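# Load four cartons flat into the blue container

## Task

Put every one of the four cartons into the blue container so each rests flat on its floor with the same face upward as it had initially; they must stay there without the robot supporting them, and the robot must release its grip and pull away at the end.

## Robot and tools

Robot: one UFACTORY uf850 six-joint arm carrying a vacuum suction cup instead of a gripper; there is only a single arm. The controlled point is the cup point, the centre of the cup rim when nothing touches it; the cup points along that point's own +z axis. About 4 cm back from the rim the tool widens, with body and camera sticking out up to roughly 9 cm sideways, so leave clearance around it. The single camera is cam_wrist (504x504, fisheye, on the wrist).

Frame: all poses are in the scene frame. Its origin sits on the table surface right under the arm base, +z is up, and +y lies to the left when facing along +x. The base may be slightly tilted, and the reported cup position becomes less trustworthy at long reach.

The row: every command uses one list of 8 plain numbers: x, y, z (metres, absolute position of the cup point), then qw, qx, qy, qz (absolute orientation quaternion, w first), then suction. Together the first seven form an absolute pose, not an offset. Suction is in [-1, 1]: any value above 0.01 switches vacuum on, 0.01 or lower switches it off, and it keeps the last setting. Repeat the desired quaternion in every row rather than copying the reported one, which can drift.

execute_actions: argument actions is a list holding at most one item. An empty list only returns the current state. An action item is {"rows": [...], "steps": n}: 1 to 15 rows, steps 1 to 15 (default 15), each step 1/30 s; each row is used for one step and the final row repeats to fill remaining steps. A wait item is {"steps": n} with n up to 300, counted from the previous result, so time spent replying is included. Optional pictures (boolean) toggles camera images. Targets farther than 0.6 m from the last reported position along any cup-point axis make the call refused, and a refused call does nothing. Each control step the commanded pose is clipped to at most 70 mm and 16 degrees from the measured pose, so distant targets need several actions; after the last step the arm only continues to the last clipped pose. Check the result and send the remainder.

move: argument target is one 8-number row (absolute pose plus suction, suction applied at the start); speed is the path's top speed in m/s, 0.002 to 0.5, default 0.25, with rotation capped at twice that in rad/s. It follows a straight path lasting 0.5 to 10 s (cut off at 10 s), turning the short way. It does not avoid obstacles and the real motion can lag, wander or overshoot speed, especially with the arm nearly extended. The result adds a move: line giving the ending (done, off_target, moving, held, fault) and active limits: limits=paced means the pose was clipped; limits=held means some steps were blocked and the arm may then surge faster. Distance to target is reported too.

wait: seconds from 0 to 10; nothing new is sent. zoom_image: camera "cam_wrist", region [x0, y0, x1, y1] in image pixels from the top-left, no larger than 504 by 504. read_manual: optional section, only "licences"; no motion. finished_scene: scene is the integer number of the current scene; it ends and grades the scene irreversibly, so call it only once the cartons are settled and the cup is clear.

Results: a state line with cup position, quaternion (wxyz) and linear/angular velocities. "pose unreachable" means the clearance check altered or blocked the command (a mount block counts as arm); HELD flags each step affected. A "Hand target" line shows where the controller is heading. suction_measured is the vacuum level: near 0 with no seal, 0.83 or more when airtight, lower with leaks. part_present turns 1 at 0.50 and back to 0 below 0.45. Joint positions are listed base to tip.

Picking: with suction on, press the 36 mm rim squarely onto a smooth flat carton face, fully inside the face, away from edges, seams or holes. The cup shortens under vacuum, so a held carton ends up to about 12 mm nearer the tool than the cup point suggests; vacuum alone can lift a nearby resting object. Keep the carton's original top face up, approaching from above (cup +z pointing down).

Releasing: lower the carton until it rests on the container floor, lying flat, then switch suction off and rise at least 15 mm before assuming contact is gone. If the cup seals onto the table it pins the tool; switch suction off.

Avoid: knocking or dropping anything off the table (automatic failure), drops, slips, slams, hard hits and strong pushes; fast moves strike harder and aiming past a contact presses harder. Loose objects may occasionally get nudged by something, so recheck before finishing. Torque limits (N m): waist 56.4, shoulder 56.4, elbow 47, forearm roll 25.3, wrist pitch 17.8, wrist roll 17.8; reaching one stops the arm, backs the joint off, holds 10 s and drops the rest of the call. Joint ranges (rad): waist and forearm roll and wrist roll ±6.283, shoulder ±2.304, elbow -4.224 to 0.061, wrist pitch ±2.164. Holding loads heats motors: MOTOR HOT warns from 65 °C, and at 80 °C an OVER-TEMPERATURE FAULT brakes the arm until it cools. The simulation keeps running while you compose replies, so keep them brief and motions smooth.

Each tool is called by a JSON object that holds its "name" and its "arguments".

## Session

{"name": "execute_actions", "arguments": {"actions": []}}

Scene clock: 0.00 s of 6000.00 s.
end_effector_position=(+0.5988, +0.0213, +0.2778) suction_measured=0.00 part_present=0 end_effector_quat_wxyz=(+0.001, -0.014, +1.000, -0.003) end_effector_velocity=(-0.000, +0.000, -0.000) end_effector_angular_velocity=(+0.000, -0.001, -0.001)
Joint positions: [-0.003 -0.533 -1.293  0.001 -0.761 -1.567]
Joint velocities: [0.    0.    0.001 0.    0.001 0.001]
Motor temperatures (°C, as the motors report them): [23 23 26 23 22 27]
Hand target: +0.599, +0.021, +0.278; +0.001, -0.014, +1.000, -0.003

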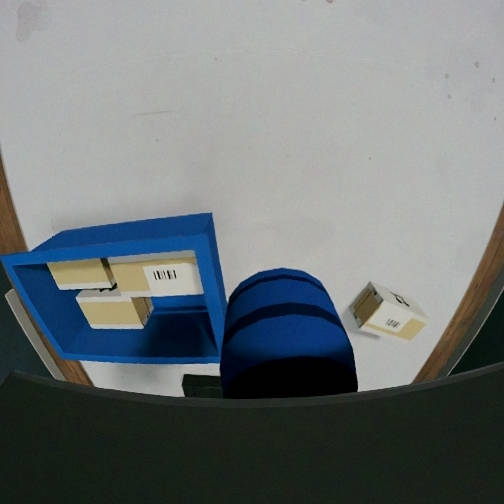

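{"name": "zoom_image", "arguments": {"camera": "cam_wrist", "region": [0, 200, 240, 380]}}

{"name": "zoom_image", "arguments": {"camera": "cam_wrist", "region": [330, 260, 450, 360]}}

Region (0, 200, 240, 380) of cam_wrist's 504x504 image, scaled by 2.100, with more detail than that image has; it fills the top 378 rows of this view, and the rest is white.

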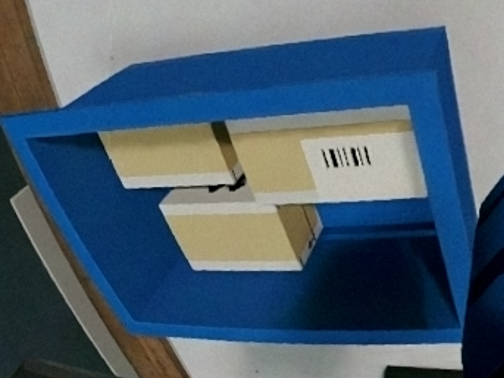

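Region (330, 260, 450, 360) of cam_wrist's 504x504 image, scaled by 4.200, with more detail than that image has.

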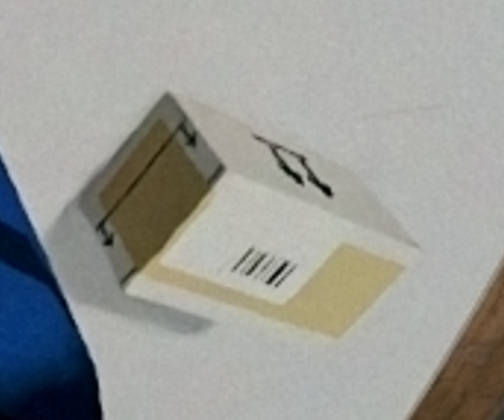

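{"name": "move", "arguments": {"target": [0.40, 0.25, 0.30, 0, 0, 1, 0, -1], "speed": 0.3}}

Scene clock: 71.63 s of 6000.00 s.
end_effector_position=(+0.4009, +0.2504, +0.3001) suction_measured=0.00 part_present=0 end_effector_quat_wxyz=(-0.000, +0.000, +1.000, -0.000) end_effector_velocity=(-0.001, +0.001, +0.000) end_effector_angular_velocity=(-0.000, -0.000, +0.001)
Joint positions: [ 0.514 -0.212 -0.918  0.011 -0.707 -1.028]
Joint velocities: [ 0.003  0.001  0.001 -0.    -0.     0.002]
Motor temperatures (°C, as the motors report them): [23 24 26 23 22 27]
Hand target: +0.401, +0.251, +0.300; -0.000, +0.000, +1.000, -0.000
Off the commanded pose: 0.001 m, 0 deg.
After step 90, 67.17 s passed at rest.
move: done

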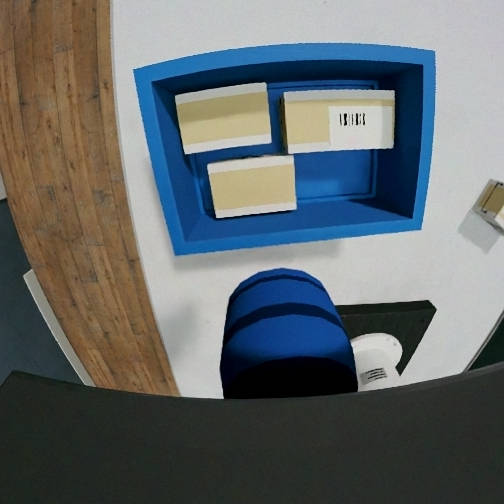

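{"name": "zoom_image", "arguments": {"camera": "cam_wrist", "region": [120, 30, 450, 270]}}

Region (120, 30, 450, 270) of cam_wrist's 504x504 image, scaled by 1.527, with more detail than that image has; it fills the top 367 rows of this view, and the rest is white.

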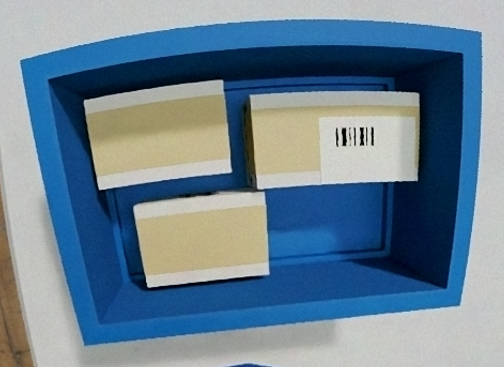

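{"name": "zoom_image", "arguments": {"camera": "cam_wrist", "region": [270, 40, 450, 250]}}

{"name": "zoom_image", "arguments": {"camera": "cam_wrist", "region": [125, 50, 305, 260]}}

Region (270, 40, 450, 250) of cam_wrist's 504x504 image, scaled by 2.400, with more detail than that image has; it fills the left 432 columns of this view, and the rest is white.

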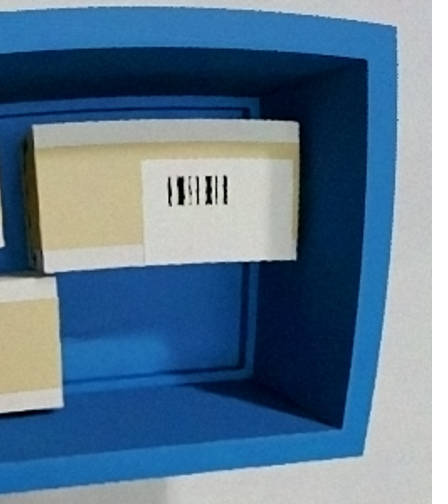

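Region (125, 50, 305, 260) of cam_wrist's 504x504 image, scaled by 2.400, with more detail than that image has; it fills the left 432 columns of this view, and the rest is white.

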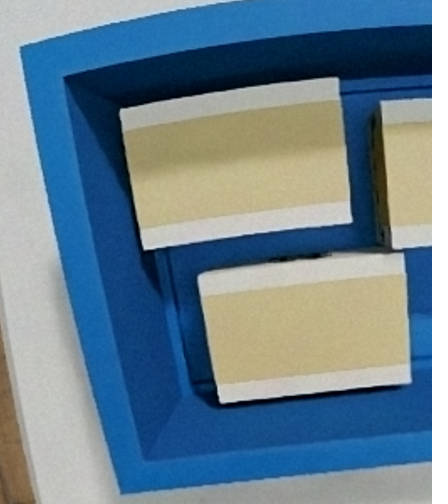

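{"name": "move", "arguments": {"target": [0.406, 0.250, 0.15, 0, -0.0523, 0.9986, 0, -1], "speed": 0.25}}

Scene clock: 192.70 s of 6000.00 s.
end_effector_position=(+0.4062, +0.2500, +0.1503) suction_measured=0.00 part_present=0 end_effector_quat_wxyz=(+0.000, -0.052, +0.999, +0.000) end_effector_velocity=(-0.002, -0.001, -0.003) end_effector_angular_velocity=(-0.003, +0.006, -0.001)
Joint positions: [ 0.51  -0.481 -0.858  0.02  -0.376 -1.148]
Joint velocities: [-0.    -0.004  0.002  0.001 -0.001  0.   ]
Motor temperatures (°C, as the motors report them): [23 24 26 23 22 27]
Hand target: +0.406, +0.250, +0.150; +0.000, -0.052, +0.999, -0.000
Off the commanded pose: 0.000 m, 0 deg.
After step 90, 117.00 s passed at rest.
move: done

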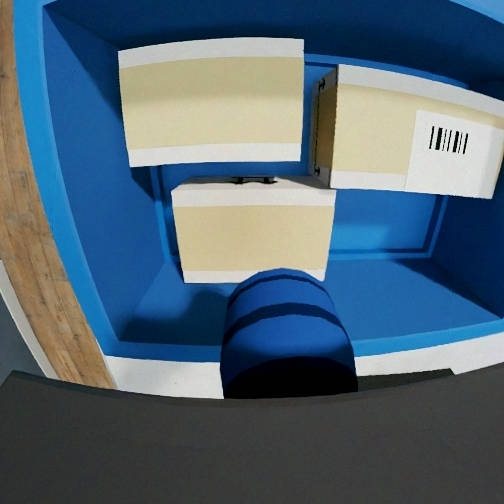

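{"name": "move", "arguments": {"target": [0.406, 0.250, 0.095, 0, -0.0523, 0.9986, 0, -1], "speed": 0.12}}

{"name": "move", "arguments": {"target": [0.406, 0.250, 0.076, 0, -0.0523, 0.9986, 0, 1], "speed": 0.02}}

Scene clock: 201.80 s of 6000.00 s.
end_effector_position=(+0.4061, +0.2501, +0.0952) suction_measured=0.00 part_present=0 end_effector_quat_wxyz=(+0.000, -0.052, +0.999, +0.000) end_effector_velocity=(-0.000, -0.001, -0.001) end_effector_angular_velocity=(-0.001, +0.001, +0.001)
Joint positions: [ 0.511 -0.601 -0.865  0.029 -0.264 -1.156]
Joint velocities: [-0.001 -0.002 -0.     0.    -0.    -0.002]
Motor temperatures (°C, as the motors report them): [23 24 26 23 22 27]
Hand target: +0.406, +0.250, +0.095; +0.000, -0.052, +0.999, -0.000
Off the commanded pose: 0.000 m, 0 deg.
After step 90, 5.27 s passed at rest.
move: done

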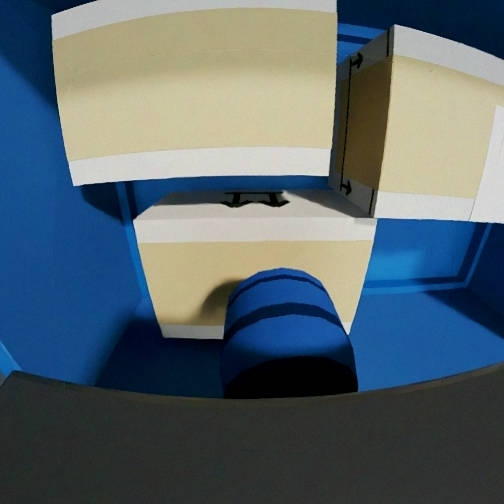

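Scene clock: 203.03 s of 6000.00 s.
end_effector_position=(+0.4060, +0.2500, +0.0760) suction_measured=0.00 part_present=0 end_effector_quat_wxyz=(+0.000, -0.052, +0.999, -0.000) end_effector_velocity=(+0.001, +0.000, +0.001) end_effector_angular_velocity=(+0.001, -0.001, -0.000)
Joint positions: [ 0.511 -0.645 -0.872  0.034 -0.227 -1.161]
Joint velocities: [-0.001  0.    -0.002  0.    -0.001 -0.001]
Motor temperatures (°C, as the motors report them): [23 24 26 23 22 27]
Hand target: +0.406, +0.250, +0.076; +0.000, -0.052, +0.999, -0.000
Off the commanded pose: 0.000 m, 0 deg.
move: done

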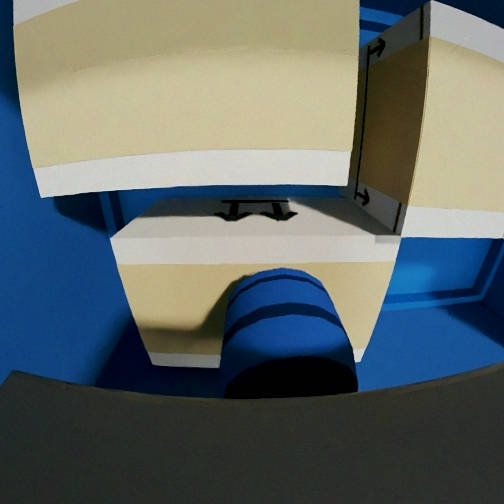

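{"name": "move", "arguments": {"target": [0.406, 0.250, 0.067, 0, -0.0523, 0.9986, 0, 1], "speed": 0.015}}

Scene clock: 210.93 s of 6000.00 s.
end_effector_position=(+0.4059, +0.2499, +0.0669) suction_measured=0.43 part_present=0 end_effector_quat_wxyz=(-0.000, -0.052, +0.999, -0.000) end_effector_velocity=(-0.000, -0.001, -0.001) end_effector_angular_velocity=(-0.001, +0.001, -0.001)
Joint positions: [ 0.512 -0.666 -0.876  0.036 -0.211 -1.164]
Joint velocities: [-0.001 -0.002  0.     0.001  0.001 -0.001]
Motor temperatures (°C, as the motors report them): [23 24 26 23 22 27]
Hand target: +0.406, +0.250, +0.067; +0.000, -0.052, +0.999, -0.000
Off the commanded pose: 0.000 m, 0 deg.
After step 90, 4.07 s passed at rest.
move: done

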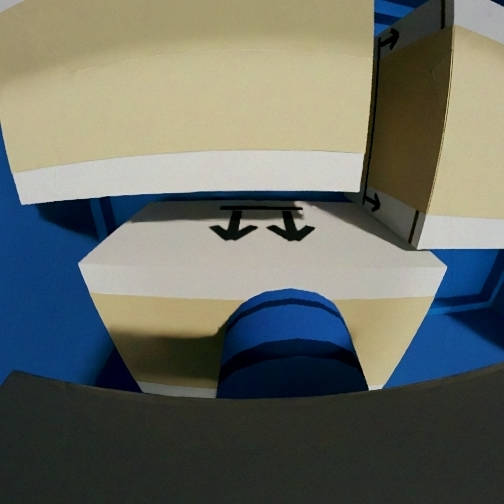

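{"name": "wait", "arguments": {"seconds": 0.7}}

Scene clock: 216.37 s of 6000.00 s.
end_effector_position=(+0.4060, +0.2500, +0.0670) suction_measured=0.95 part_present=1 end_effector_quat_wxyz=(+0.000, -0.052, +0.999, -0.000) end_effector_velocity=(-0.000, -0.001, -0.001) end_effector_angular_velocity=(+0.000, -0.000, -0.001)
Joint positions: [ 0.512 -0.666 -0.876  0.036 -0.211 -1.164]
Joint velocities: [-0.001 -0.     0.002  0.     0.002  0.001]
Motor temperatures (°C, as the motors report them): [23 24 26 23 22 27]
Hand target: +0.406, +0.250, +0.067; +0.000, -0.052, +0.999, -0.000
Off the commanded pose: 0.000 m, 0 deg.
Steps of this call (steps 1 to 90: nothing new was sent; then 2.43 s passed at rest). Readings (end_effector_position | what the end effector reports):
1: (+0.4060, +0.2500, +0.0670) | suction_measured=0.58 part_present=1
2: (+0.4059, +0.2499, +0.0670) | suction_measured=0.69 part_present=1
4: (+0.4059, +0.2500, +0.0670) | suction_measured=0.83 part_present=1
8: (+0.4060, +0.2500, +0.0670) | suction_measured=0.93 part_present=1
90: the state above

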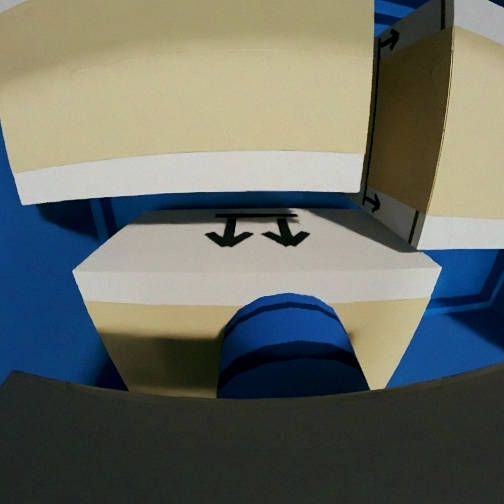

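{"name": "move", "arguments": {"target": [0.4033, 0.2749, 0.068, 0, -0.0523, 0.9986, 0, 1], "speed": 0.05}}

Scene clock: 227.70 s of 6000.00 s.
end_effector_position=(+0.4034, +0.2748, +0.0680) suction_measured=0.95 part_present=1 end_effector_quat_wxyz=(-0.000, -0.052, +0.999, -0.000) end_effector_velocity=(-0.000, +0.000, -0.000) end_effector_angular_velocity=(-0.001, +0.000, +0.001)
Joint positions: [ 0.558 -0.679 -0.908  0.033 -0.229 -1.114]
Joint velocities: [ 0.001 -0.    -0.    -0.002 -0.001  0.002]
Motor temperatures (°C, as the motors report them): [23 24 26 23 22 27]
Hand target: +0.403, +0.275, +0.068; +0.000, -0.052, +0.999, -0.000
Off the commanded pose: 0.000 m, 0 deg.
After step 90, 7.53 s passed at rest.
move: done

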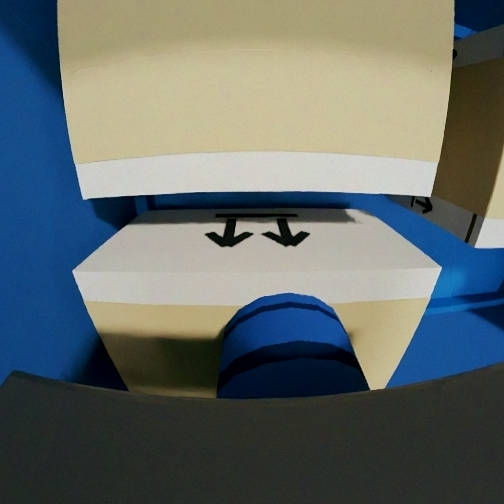

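{"name": "move", "arguments": {"target": [0.4033, 0.2749, 0.060, 0, -0.0523, 0.9986, 0, 1], "speed": 0.015}}

Scene clock: 231.60 s of 6000.00 s.
end_effector_position=(+0.4033, +0.2749, +0.0600) suction_measured=0.95 part_present=1 end_effector_quat_wxyz=(-0.000, -0.052, +0.999, -0.000) end_effector_velocity=(-0.000, -0.000, -0.000) end_effector_angular_velocity=(+0.000, -0.000, -0.000)
Joint positions: [ 0.558 -0.697 -0.912  0.036 -0.214 -1.116]
Joint velocities: [-0.    -0.     0.001  0.     0.001 -0.   ]
Motor temperatures (°C, as the motors report them): [23 24 26 23 22 27]
Hand target: +0.403, +0.275, +0.060; +0.000, -0.052, +0.999, -0.000
Off the commanded pose: 0.000 m, 0 deg.
After step 90, 0.13 s passed at rest.
move: done

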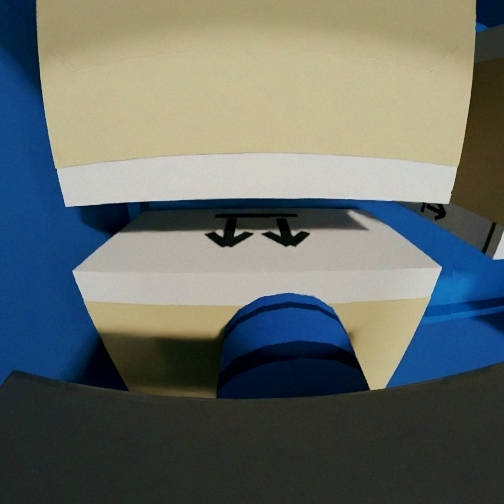

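{"name": "move", "arguments": {"target": [0.4033, 0.2749, 0.057, 0, -0.0523, 0.9986, 0, 1], "speed": 0.01}}

Scene clock: 245.20 s of 6000.00 s.
end_effector_position=(+0.4033, +0.2749, +0.0570) suction_measured=0.95 part_present=1 end_effector_quat_wxyz=(-0.000, -0.052, +0.999, -0.000) end_effector_velocity=(+0.000, -0.000, -0.000) end_effector_angular_velocity=(+0.000, -0.000, +0.001)
Joint positions: [ 0.558 -0.704 -0.914  0.037 -0.209 -1.117]
Joint velocities: [-0.001 -0.001 -0.001  0.     0.    -0.001]
Motor temperatures (°C, as the motors report them): [23 24 26 23 22 27]
Hand target: +0.403, +0.275, +0.057; +0.000, -0.052, +0.999, -0.000
Off the commanded pose: 0.000 m, 0 deg.
After step 90, 9.90 s passed at rest.
move: done

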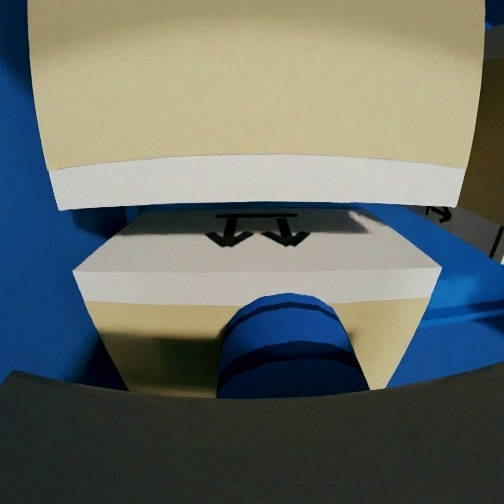

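{"name": "execute_actions", "arguments": {"actions": [{"rows": [[0.4033, 0.2749, 0.057, 0, -0.0523, 0.9986, 0, -1]], "steps": 12}]}}

Scene clock: 260.57 s of 6000.00 s.
end_effector_position=(+0.4035, +0.2750, +0.0572) suction_measured=0.00 part_present=0 end_effector_quat_wxyz=(+0.000, -0.052, +0.999, +0.000) end_effector_velocity=(-0.000, -0.001, -0.001) end_effector_angular_velocity=(-0.001, +0.001, -0.002)
Joint positions: [ 0.558 -0.704 -0.914  0.037 -0.209 -1.117]
Joint velocities: [-0.001 -0.002  0.    -0.     0.001  0.001]
Motor temperatures (°C, as the motors report them): [23 24 26 23 22 27]
Hand target: +0.403, +0.275, +0.057; -0.000, -0.052, +0.999, -0.000
Off the commanded pose: 0.000 m, 0 deg.
Steps of this call (steps 1 to 90: nothing new was sent; then 11.97 s passed at rest; steps 91 to 102: all 12 steps of this action). Readings (end_effector_position | what the end effector reports):
91: (+0.4033, +0.2749, +0.0570) | suction_measured=0.56 part_present=1
92: (+0.4034, +0.2750, +0.0571) | suction_measured=0.09 part_present=0
94: (+0.4038, +0.2753, +0.0576) | suction_measured=0.00 part_present=0
98: (+0.4036, +0.2751, +0.0574) | suction_measured=0.00 part_present=0
102: the state above

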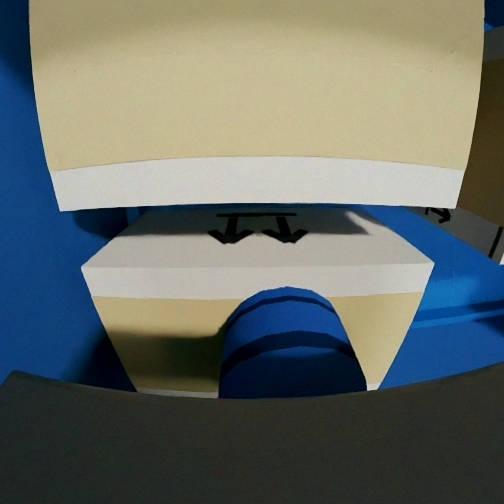

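{"name": "move", "arguments": {"target": [0.4033, 0.2749, 0.17, 0, -0.0523, 0.9986, 0, -1], "speed": 0.15}}

Scene clock: 267.27 s of 6000.00 s.
end_effector_position=(+0.4031, +0.2749, +0.1697) suction_measured=0.00 part_present=0 end_effector_quat_wxyz=(-0.000, -0.052, +0.999, -0.000) end_effector_velocity=(+0.001, +0.001, +0.002) end_effector_angular_velocity=(+0.002, -0.003, +0.002)
Joint positions: [ 0.556 -0.462 -0.892  0.019 -0.43  -1.1  ]
Joint velocities: [ 0.001  0.003 -0.002  0.    -0.001 -0.001]
Motor temperatures (°C, as the motors report them): [23 24 26 23 22 27]
Hand target: +0.403, +0.275, +0.170; -0.000, -0.052, +0.999, +0.000
Off the commanded pose: 0.000 m, 0 deg.
After step 90, 2.57 s passed at rest.
move: done

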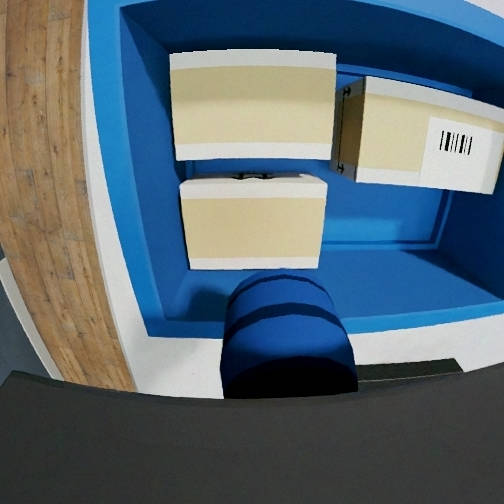

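{"name": "move", "arguments": {"target": [0.368, -0.241, 0.16, 0, 0.1762, 0.9844, 0, -1], "speed": 0.35}}

Scene clock: 278.23 s of 6000.00 s.
end_effector_position=(+0.3664, -0.2405, +0.1600) suction_measured=0.00 part_present=0 end_effector_quat_wxyz=(+0.000, +0.176, +0.984, +0.001) end_effector_velocity=(+0.000, -0.002, +0.000) end_effector_angular_velocity=(-0.000, -0.001, +0.000)
Joint positions: [-0.621 -0.402 -0.756  0.014 -0.361 -1.815]
Joint velocities: [-0.004 -0.002 -0.003  0.002  0.    -0.006]
Motor temperatures (°C, as the motors report them): [23 24 26 23 22 27]
Hand target: +0.366, -0.241, +0.160; +0.000, +0.176, +0.984, +0.001
Off the commanded pose: 0.002 m, 0 deg.
After step 90, 6.00 s passed at rest.
move: done

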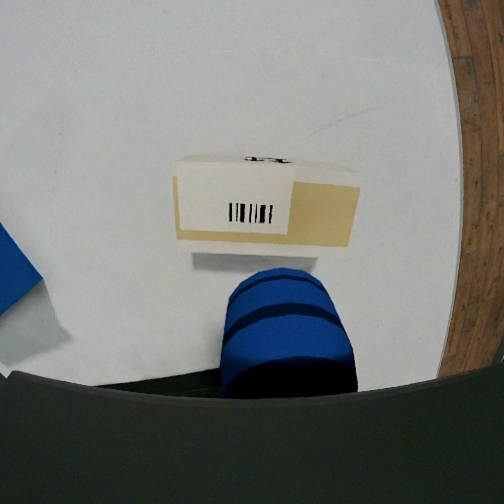

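{"name": "zoom_image", "arguments": {"camera": "cam_wrist", "region": [150, 130, 390, 290]}}

Region (150, 130, 390, 290) of cam_wrist's 504x504 image, scaled by 2.100, with more detail than that image has.

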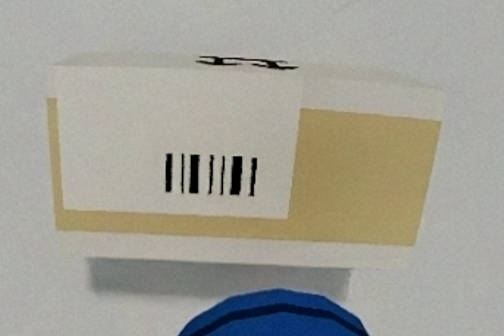

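{"name": "move", "arguments": {"target": [0.3819, -0.2334, 0.074, 0, 0.1908, 0.9816, 0, -1], "speed": 0.12}}

Scene clock: 320.23 s of 6000.00 s.
end_effector_position=(+0.3820, -0.2336, +0.0742) suction_measured=0.00 part_present=0 end_effector_quat_wxyz=(+0.000, +0.191, +0.982, -0.000) end_effector_velocity=(-0.000, -0.000, -0.000) end_effector_angular_velocity=(+0.000, +0.001, +0.000)
Joint positions: [-0.587 -0.618 -0.797  0.02  -0.186 -1.758]
Joint velocities: [-0.    -0.001 -0.    -0.001 -0.     0.001]
Motor temperatures (°C, as the motors report them): [23 24 26 23 22 27]
Hand target: +0.382, -0.233, +0.074; -0.000, +0.191, +0.982, -0.000
Off the commanded pose: 0.000 m, 0 deg.
After step 90, 37.90 s passed at rest.
move: done

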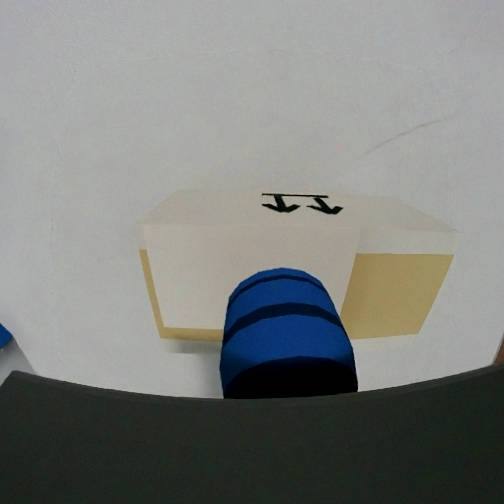

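{"name": "move", "arguments": {"target": [0.3819, -0.2334, 0.0545, 0, 0.1908, 0.9816, 0, 1], "speed": 0.02}}

Scene clock: 328.50 s of 6000.00 s.
end_effector_position=(+0.3819, -0.2334, +0.0545) suction_measured=0.93 part_present=1 end_effector_quat_wxyz=(-0.000, +0.191, +0.982, -0.000) end_effector_velocity=(-0.000, +0.000, -0.000) end_effector_angular_velocity=(-0.000, -0.000, +0.003)
Joint positions: [-0.587 -0.666 -0.807  0.026 -0.148 -1.764]
Joint velocities: [ 0.     0.     0.001 -0.     0.001 -0.002]
Motor temperatures (°C, as the motors report them): [23 24 26 23 22 27]
Hand target: +0.382, -0.233, +0.054; -0.000, +0.191, +0.982, -0.000
Off the commanded pose: 0.000 m, 0 deg.
After step 90, 4.03 s passed at rest.
move: done

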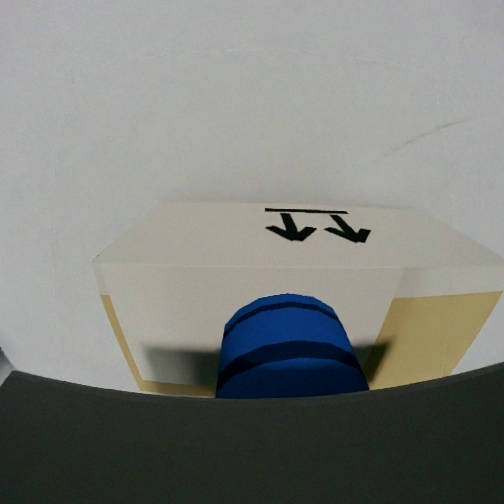

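{"name": "move", "arguments": {"target": [0.3819, -0.2334, 0.20, 0, 0.10, 0.995, 0, 1], "speed": 0.15}}

{"name": "move", "arguments": {"target": [0.4118, 0.1664, 0.20, 0, -0.0523, 0.9986, 0, 1], "speed": 0.25}}

Scene clock: 337.60 s of 6000.00 s.
end_effector_position=(+0.3818, -0.2332, +0.1998) suction_measured=0.95 part_present=1 end_effector_quat_wxyz=(-0.000, +0.100, +0.995, +0.000) end_effector_velocity=(+0.001, -0.000, +0.002) end_effector_angular_velocity=(-0.001, -0.003, -0.000)
Joint positions: [-0.588 -0.336 -0.79   0.01  -0.461 -1.931]
Joint velocities: [ 0.     0.003 -0.001  0.001 -0.    -0.001]
Motor temperatures (°C, as the motors report them): [23 24 26 23 22 27]
Hand target: +0.382, -0.233, +0.200; +0.000, +0.100, +0.995, +0.000
Off the commanded pose: 0.000 m, 0 deg.
After step 90, 4.77 s passed at rest.
move: done

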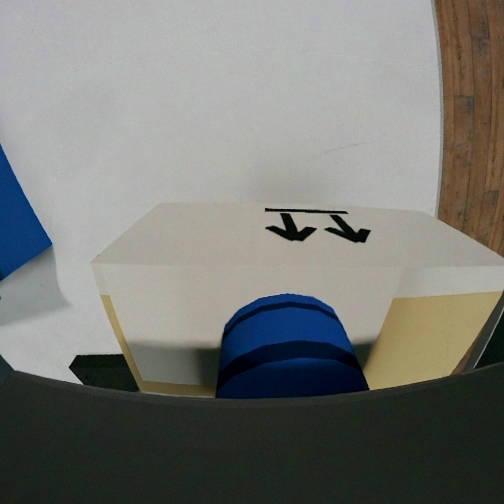

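Scene clock: 339.63 s of 6000.00 s.
end_effector_position=(+0.4130, +0.1660, +0.2000) suction_measured=0.95 part_present=1 end_effector_quat_wxyz=(-0.000, -0.052, +0.999, -0.001) end_effector_velocity=(+0.001, +0.002, +0.000) end_effector_angular_velocity=(+0.000, -0.002, +0.003)
Joint positions: [ 0.34  -0.321 -0.778  0.016 -0.459 -1.313]
Joint velocities: [ 0.004 -0.001 -0.003 -0.001  0.     0.002]
Motor temperatures (°C, as the motors report them): [23 24 26 23 22 27]
Hand target: +0.413, +0.166, +0.200; -0.000, -0.052, +0.999, -0.001
Off the commanded pose: 0.001 m, 0 deg.
move: done

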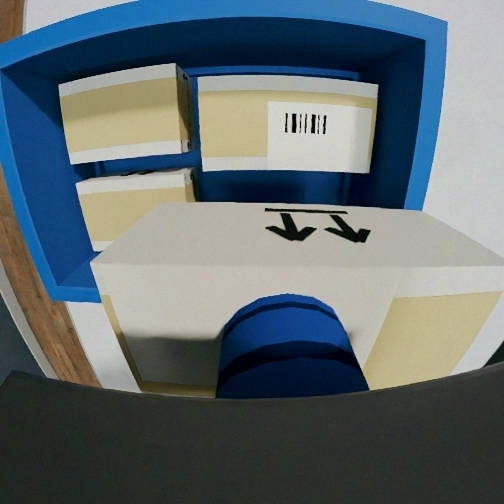

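{"name": "zoom_image", "arguments": {"camera": "cam_wrist", "region": [40, 50, 260, 270]}}

{"name": "zoom_image", "arguments": {"camera": "cam_wrist", "region": [280, 20, 504, 270]}}

Region (40, 50, 260, 270) of cam_wrist's 504x504 image, scaled by 2.291, with more detail than that image has.

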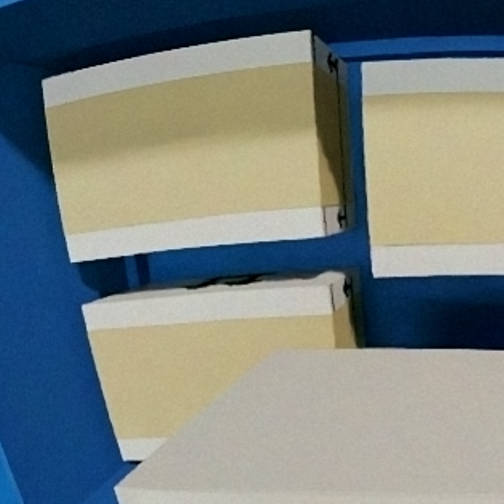

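Region (280, 20, 504, 270) of cam_wrist's 504x504 image, scaled by 2.016, with more detail than that image has; it fills the left 452 columns of this view, and the rest is white.

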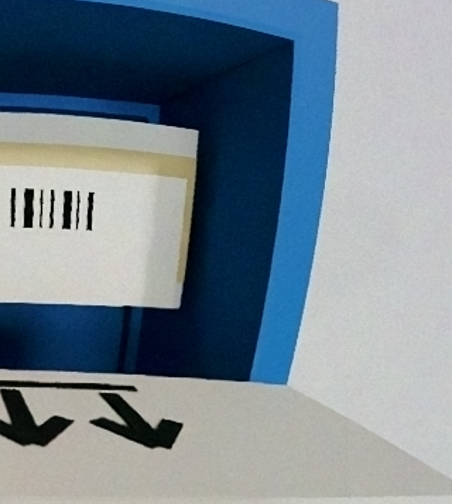

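{"name": "move", "arguments": {"target": [0.4093, 0.1626, 0.125, 0, -0.0523, 0.9986, 0, 1], "speed": 0.08}}

Scene clock: 377.97 s of 6000.00 s.
end_effector_position=(+0.4093, +0.1626, +0.1251) suction_measured=0.95 part_present=1 end_effector_quat_wxyz=(+0.000, -0.052, +0.999, -0.000) end_effector_velocity=(+0.001, +0.001, +0.000) end_effector_angular_velocity=(+0.001, -0.002, -0.000)
Joint positions: [ 0.336 -0.475 -0.756  0.027 -0.282 -1.329]
Joint velocities: [ 0.001 -0.    -0.001  0.001  0.001  0.   ]
Motor temperatures (°C, as the motors report them): [23 24 26 23 22 27]
Hand target: +0.409, +0.163, +0.125; +0.000, -0.052, +0.999, -0.000
Off the commanded pose: 0.000 m, 0 deg.
After step 90, 34.03 s passed at rest.
move: done

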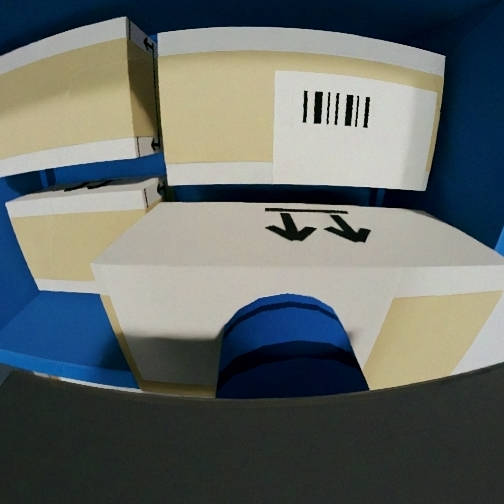

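{"name": "move", "arguments": {"target": [0.4093, 0.1626, 0.066, 0, -0.0523, 0.9986, 0, 1], "speed": 0.05}}

Scene clock: 392.07 s of 6000.00 s.
end_effector_position=(+0.4099, +0.1627, +0.0664) suction_measured=0.95 part_present=1 end_effector_quat_wxyz=(+0.001, -0.052, +0.999, +0.000) end_effector_velocity=(+0.000, -0.000, -0.001) end_effector_angular_velocity=(+0.000, -0.000, +0.001)
Joint positions: [ 0.337 -0.619 -0.776  0.048 -0.157 -1.349]
Joint velocities: [-0.    -0.003 -0.001  0.002  0.003 -0.003]
Motor temperatures (°C, as the motors report them): [23 24 26 23 22 27]
Hand target: +0.409, +0.163, +0.066; +0.000, -0.052, +0.999, -0.000
Off the commanded pose: 0.001 m, 0 deg.
After step 90, 9.63 s passed at rest.
move: done

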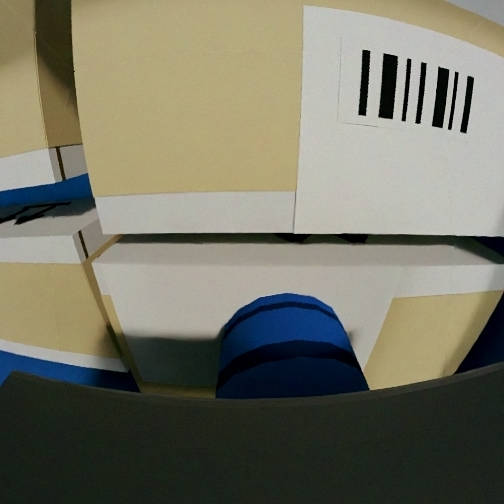

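{"name": "move", "arguments": {"target": [0.4093, 0.1626, 0.056, 0, -0.0523, 0.9986, 0, 1], "speed": 0.015}}

Scene clock: 400.03 s of 6000.00 s.
end_effector_position=(+0.4104, +0.1631, +0.0589) suction_measured=0.95 part_present=1 end_effector_quat_wxyz=(+0.001, -0.052, +0.999, +0.001) end_effector_velocity=(+0.001, +0.000, -0.000) end_effector_angular_velocity=(+0.004, -0.013, -0.001)
Joint positions: [ 0.338 -0.638 -0.78   0.055 -0.141 -1.357]
Joint velocities: [-0.     0.003  0.006  0.002  0.017 -0.002]
Motor temperatures (°C, as the motors report them): [23 24 26 23 22 27]
Hand target: +0.409, +0.163, +0.056; -0.000, -0.052, +0.999, -0.000
Off the commanded pose: 0.003 m, 0 deg.
After step 90, 4.07 s passed at rest.
move: done

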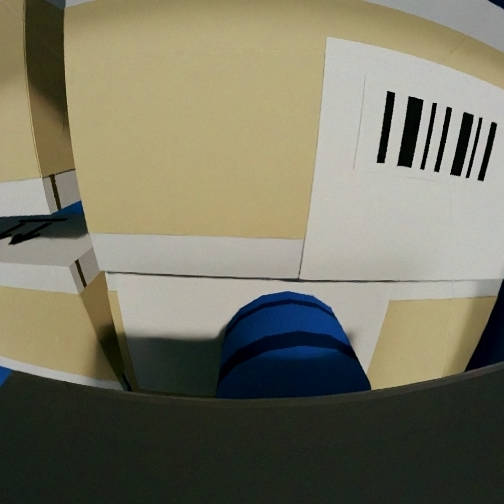

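{"name": "move", "arguments": {"target": [0.4155, 0.1636, 0.062, 0, -0.0523, 0.9986, 0, 1], "speed": 0.01}}

Scene clock: 443.07 s of 6000.00 s.
end_effector_position=(+0.4156, +0.1636, +0.0614) suction_measured=0.95 part_present=1 end_effector_quat_wxyz=(+0.001, -0.052, +0.999, +0.000) end_effector_velocity=(+0.000, -0.000, +0.001) end_effector_angular_velocity=(-0.001, +0.002, -0.001)
Joint positions: [ 0.334 -0.639 -0.794  0.049 -0.155 -1.353]
Joint velocities: [-0.     0.003 -0.001 -0.002 -0.006  0.003]
Motor temperatures (°C, as the motors report them): [23 24 26 23 23 27]
Hand target: +0.416, +0.164, +0.062; +0.000, -0.052, +0.999, +0.000
Off the commanded pose: 0.001 m, 0 deg.
After step 90, 39.23 s passed at rest.
move: done

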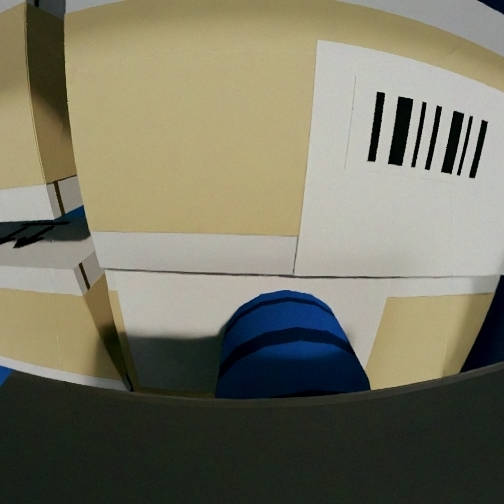

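{"name": "move", "arguments": {"target": [0.4155, 0.1636, 0.058, 0, -0.0523, 0.9986, 0, 1], "speed": 0.008}}

Scene clock: 468.60 s of 6000.00 s.
end_effector_position=(+0.4155, +0.1636, +0.0580) suction_measured=0.95 part_present=1 end_effector_quat_wxyz=(+0.000, -0.052, +0.999, -0.000) end_effector_velocity=(+0.001, +0.000, +0.000) end_effector_angular_velocity=(+0.001, -0.003, +0.000)
Joint positions: [ 0.335 -0.648 -0.796  0.051 -0.15  -1.355]
Joint velocities: [ 0.     0.001 -0.001 -0.001  0.002  0.001]
Motor temperatures (°C, as the motors report them): [23 24 26 23 23 27]
Hand target: +0.415, +0.164, +0.058; +0.000, -0.052, +0.999, -0.000
Off the commanded pose: 0.000 m, 0 deg.
After step 90, 21.80 s passed at rest.
move: done

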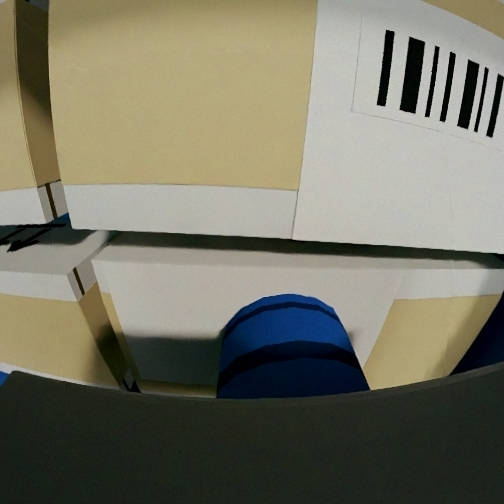

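{"name": "move", "arguments": {"target": [0.4155, 0.1636, 0.0555, 0, -0.0523, 0.9986, 0, 1], "speed": 0.006}}

Scene clock: 477.03 s of 6000.00 s.
end_effector_position=(+0.4159, +0.1638, +0.0565) suction_measured=0.95 part_present=1 end_effector_quat_wxyz=(-0.000, -0.052, +0.999, +0.000) end_effector_velocity=(+0.001, +0.001, +0.000) end_effector_angular_velocity=(+0.002, -0.006, +0.001)
Joint positions: [ 0.335 -0.652 -0.798  0.052 -0.148 -1.357]
Joint velocities: [ 0.001  0.001  0.001  0.001  0.007 -0.001]
Motor temperatures (°C, as the motors report them): [23 24 26 23 23 27]
Hand target: +0.415, +0.164, +0.056; -0.000, -0.052, +0.999, -0.000
Off the commanded pose: 0.001 m, 0 deg.
After step 90, 4.73 s passed at rest.
move: done

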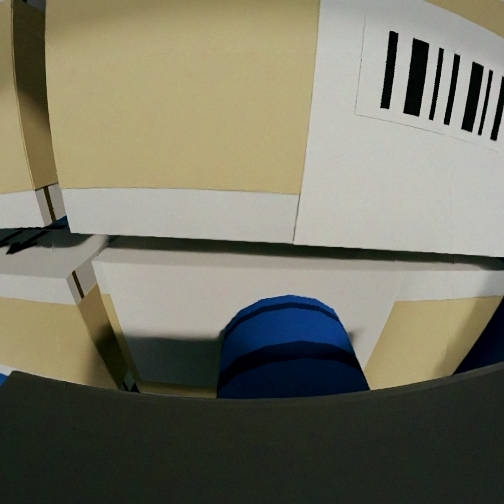

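{"name": "execute_actions", "arguments": {"actions": [{"rows": [[0.4155, 0.1636, 0.057, 0, -0.0523, 0.9986, 0, -1]], "steps": 12}]}}

Scene clock: 480.87 s of 6000.00 s.
end_effector_position=(+0.4159, +0.1638, +0.0571) suction_measured=0.00 part_present=0 end_effector_quat_wxyz=(+0.001, -0.052, +0.999, +0.000) end_effector_velocity=(-0.002, -0.000, -0.001) end_effector_angular_velocity=(-0.002, +0.005, +0.002)
Joint positions: [ 0.335 -0.65  -0.797  0.052 -0.147 -1.356]
Joint velocities: [ 0.001 -0.001  0.001 -0.001 -0.004 -0.   ]
Motor temperatures (°C, as the motors report them): [23 24 26 23 23 27]
Hand target: +0.415, +0.164, +0.057; +0.000, -0.052, +0.999, +0.000
Off the commanded pose: 0.000 m, 0 deg.
Steps of this call (steps 1 to 90: nothing new was sent; then 0.43 s passed at rest; steps 91 to 102: all 12 steps of this action). Readings (end_effector_position | what the end effector reports):
91: (+0.4162, +0.1639, +0.0566) | suction_measured=0.56 part_present=1
92: (+0.4162, +0.1639, +0.0570) | suction_measured=0.04 part_present=0
94: (+0.4161, +0.1638, +0.0571) | suction_measured=0.00 part_present=0
98: (+0.4160, +0.1638, +0.0571) | suction_measured=0.00 part_present=0
102: the state above

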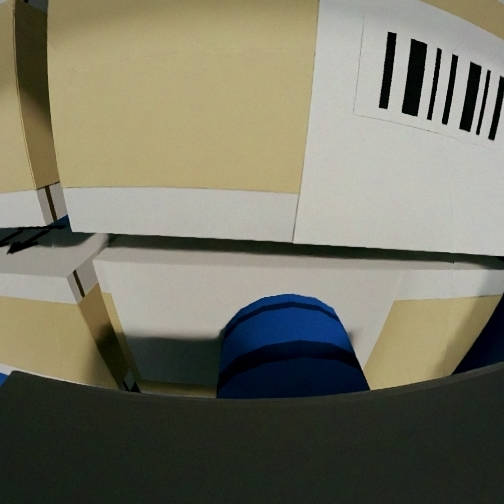

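Released without a drop. Now lifting straight up to check.

{"name": "move", "arguments": {"target": [0.4155, 0.1636, 0.09, 0, -0.0523, 0.9986, 0, -1], "speed": 0.04}}

{"name": "move", "arguments": {"target": [0.39, 0.20, 0.27, 0, -0.0523, 0.9986, 0, -1], "speed": 0.2}}

Scene clock: 486.60 s of 6000.00 s.
end_effector_position=(+0.4154, +0.1636, +0.0899) suction_measured=0.00 part_present=0 end_effector_quat_wxyz=(-0.000, -0.052, +0.999, +0.000) end_effector_velocity=(+0.000, +0.001, +0.000) end_effector_angular_velocity=(-0.000, -0.000, +0.003)
Joint positions: [ 0.334 -0.569 -0.782  0.036 -0.214 -1.341]
Joint velocities: [ 0.001  0.    -0.    -0.001  0.    -0.001]
Motor temperatures (°C, as the motors report them): [23 24 26 23 23 27]
Hand target: +0.416, +0.164, +0.090; -0.000, -0.052, +0.999, +0.000
Off the commanded pose: 0.000 m, 0 deg.
After step 90, 1.60 s passed at rest.
move: done

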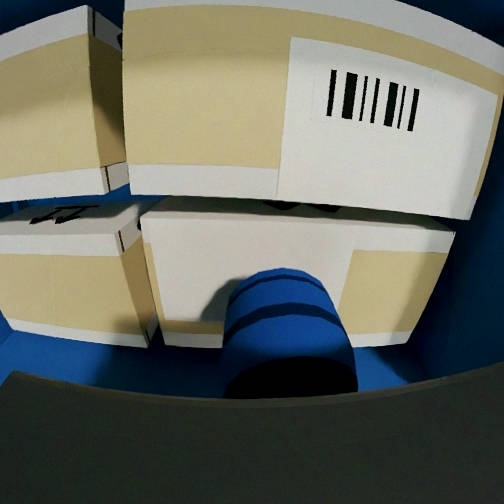

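Scene clock: 487.93 s of 6000.00 s.
end_effector_position=(+0.3900, +0.2001, +0.2697) suction_measured=0.00 part_present=0 end_effector_quat_wxyz=(-0.000, -0.052, +0.999, +0.000) end_effector_velocity=(+0.000, +0.001, +0.002) end_effector_angular_velocity=(+0.001, -0.002, +0.001)
Joint positions: [ 0.429 -0.178 -0.798  0.014 -0.62  -1.221]
Joint velocities: [ 0.003  0.003 -0.003  0.    -0.003  0.001]
Motor temperatures (°C, as the motors report them): [23 24 26 23 23 27]
Hand target: +0.390, +0.200, +0.270; -0.000, -0.052, +0.999, +0.000
Off the commanded pose: 0.000 m, 0 deg.
move: done

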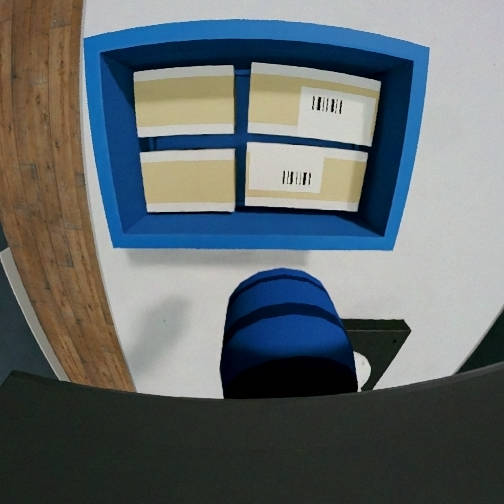

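{"name": "zoom_image", "arguments": {"camera": "cam_wrist", "region": [80, 20, 440, 260]}}

Region (80, 20, 440, 260) of cam_wrist's 504x504 image, scaled by 1.400, with more detail than that image has.

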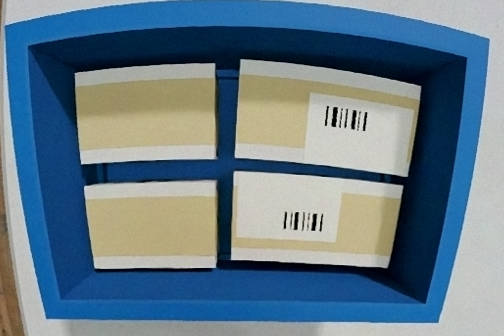

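{"name": "zoom_image", "arguments": {"camera": "cam_wrist", "region": [230, 40, 430, 230]}}

Region (230, 40, 430, 230) of cam_wrist's 504x504 image, scaled by 2.520, with more detail than that image has; it fills the top 479 rows of this view, and the rest is white.

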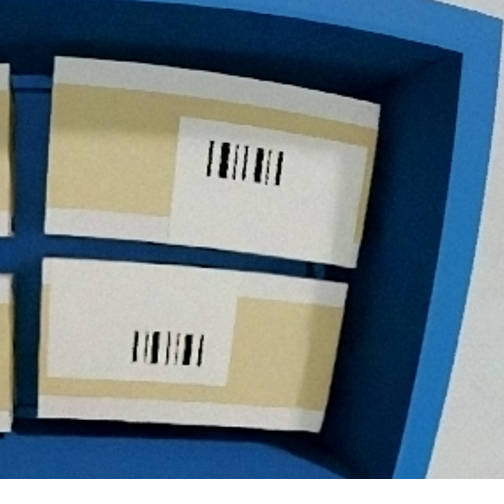

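{"name": "move", "arguments": {"target": [0.40, -0.03, 0.30, 0, 0, 1, 0, -1], "speed": 0.3}}

Scene clock: 535.00 s of 6000.00 s.
end_effector_position=(+0.3993, -0.0297, +0.3000) suction_measured=0.00 part_present=0 end_effector_quat_wxyz=(+0.000, -0.000, +1.000, +0.000) end_effector_velocity=(+0.000, -0.001, +0.001) end_effector_angular_velocity=(+0.000, -0.001, -0.001)
Joint positions: [-0.119 -0.046 -0.726  0.011 -0.684 -1.663]
Joint velocities: [-0.003  0.001 -0.     0.    -0.    -0.002]
Motor temperatures (°C, as the motors report them): [23 24 26 23 22 27]
Hand target: +0.399, -0.030, +0.300; +0.000, -0.000, +1.000, +0.000
Off the commanded pose: 0.001 m, 0 deg.
After step 90, 42.83 s passed at rest.
move: done

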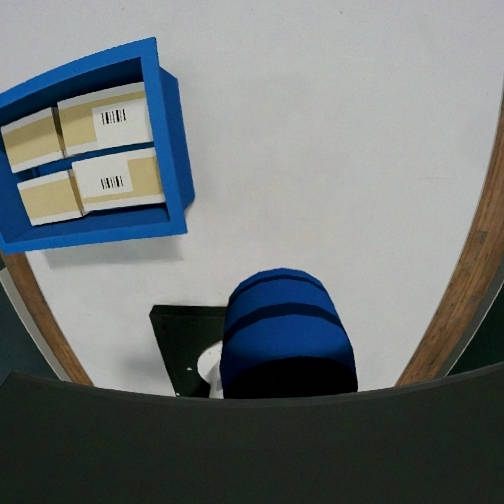

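All four cartons are in the container and look flat on the bottom, and the arm is clear.

{"name": "finished_scene", "arguments": {"scene": 1}}

The scene is finished: the task was done.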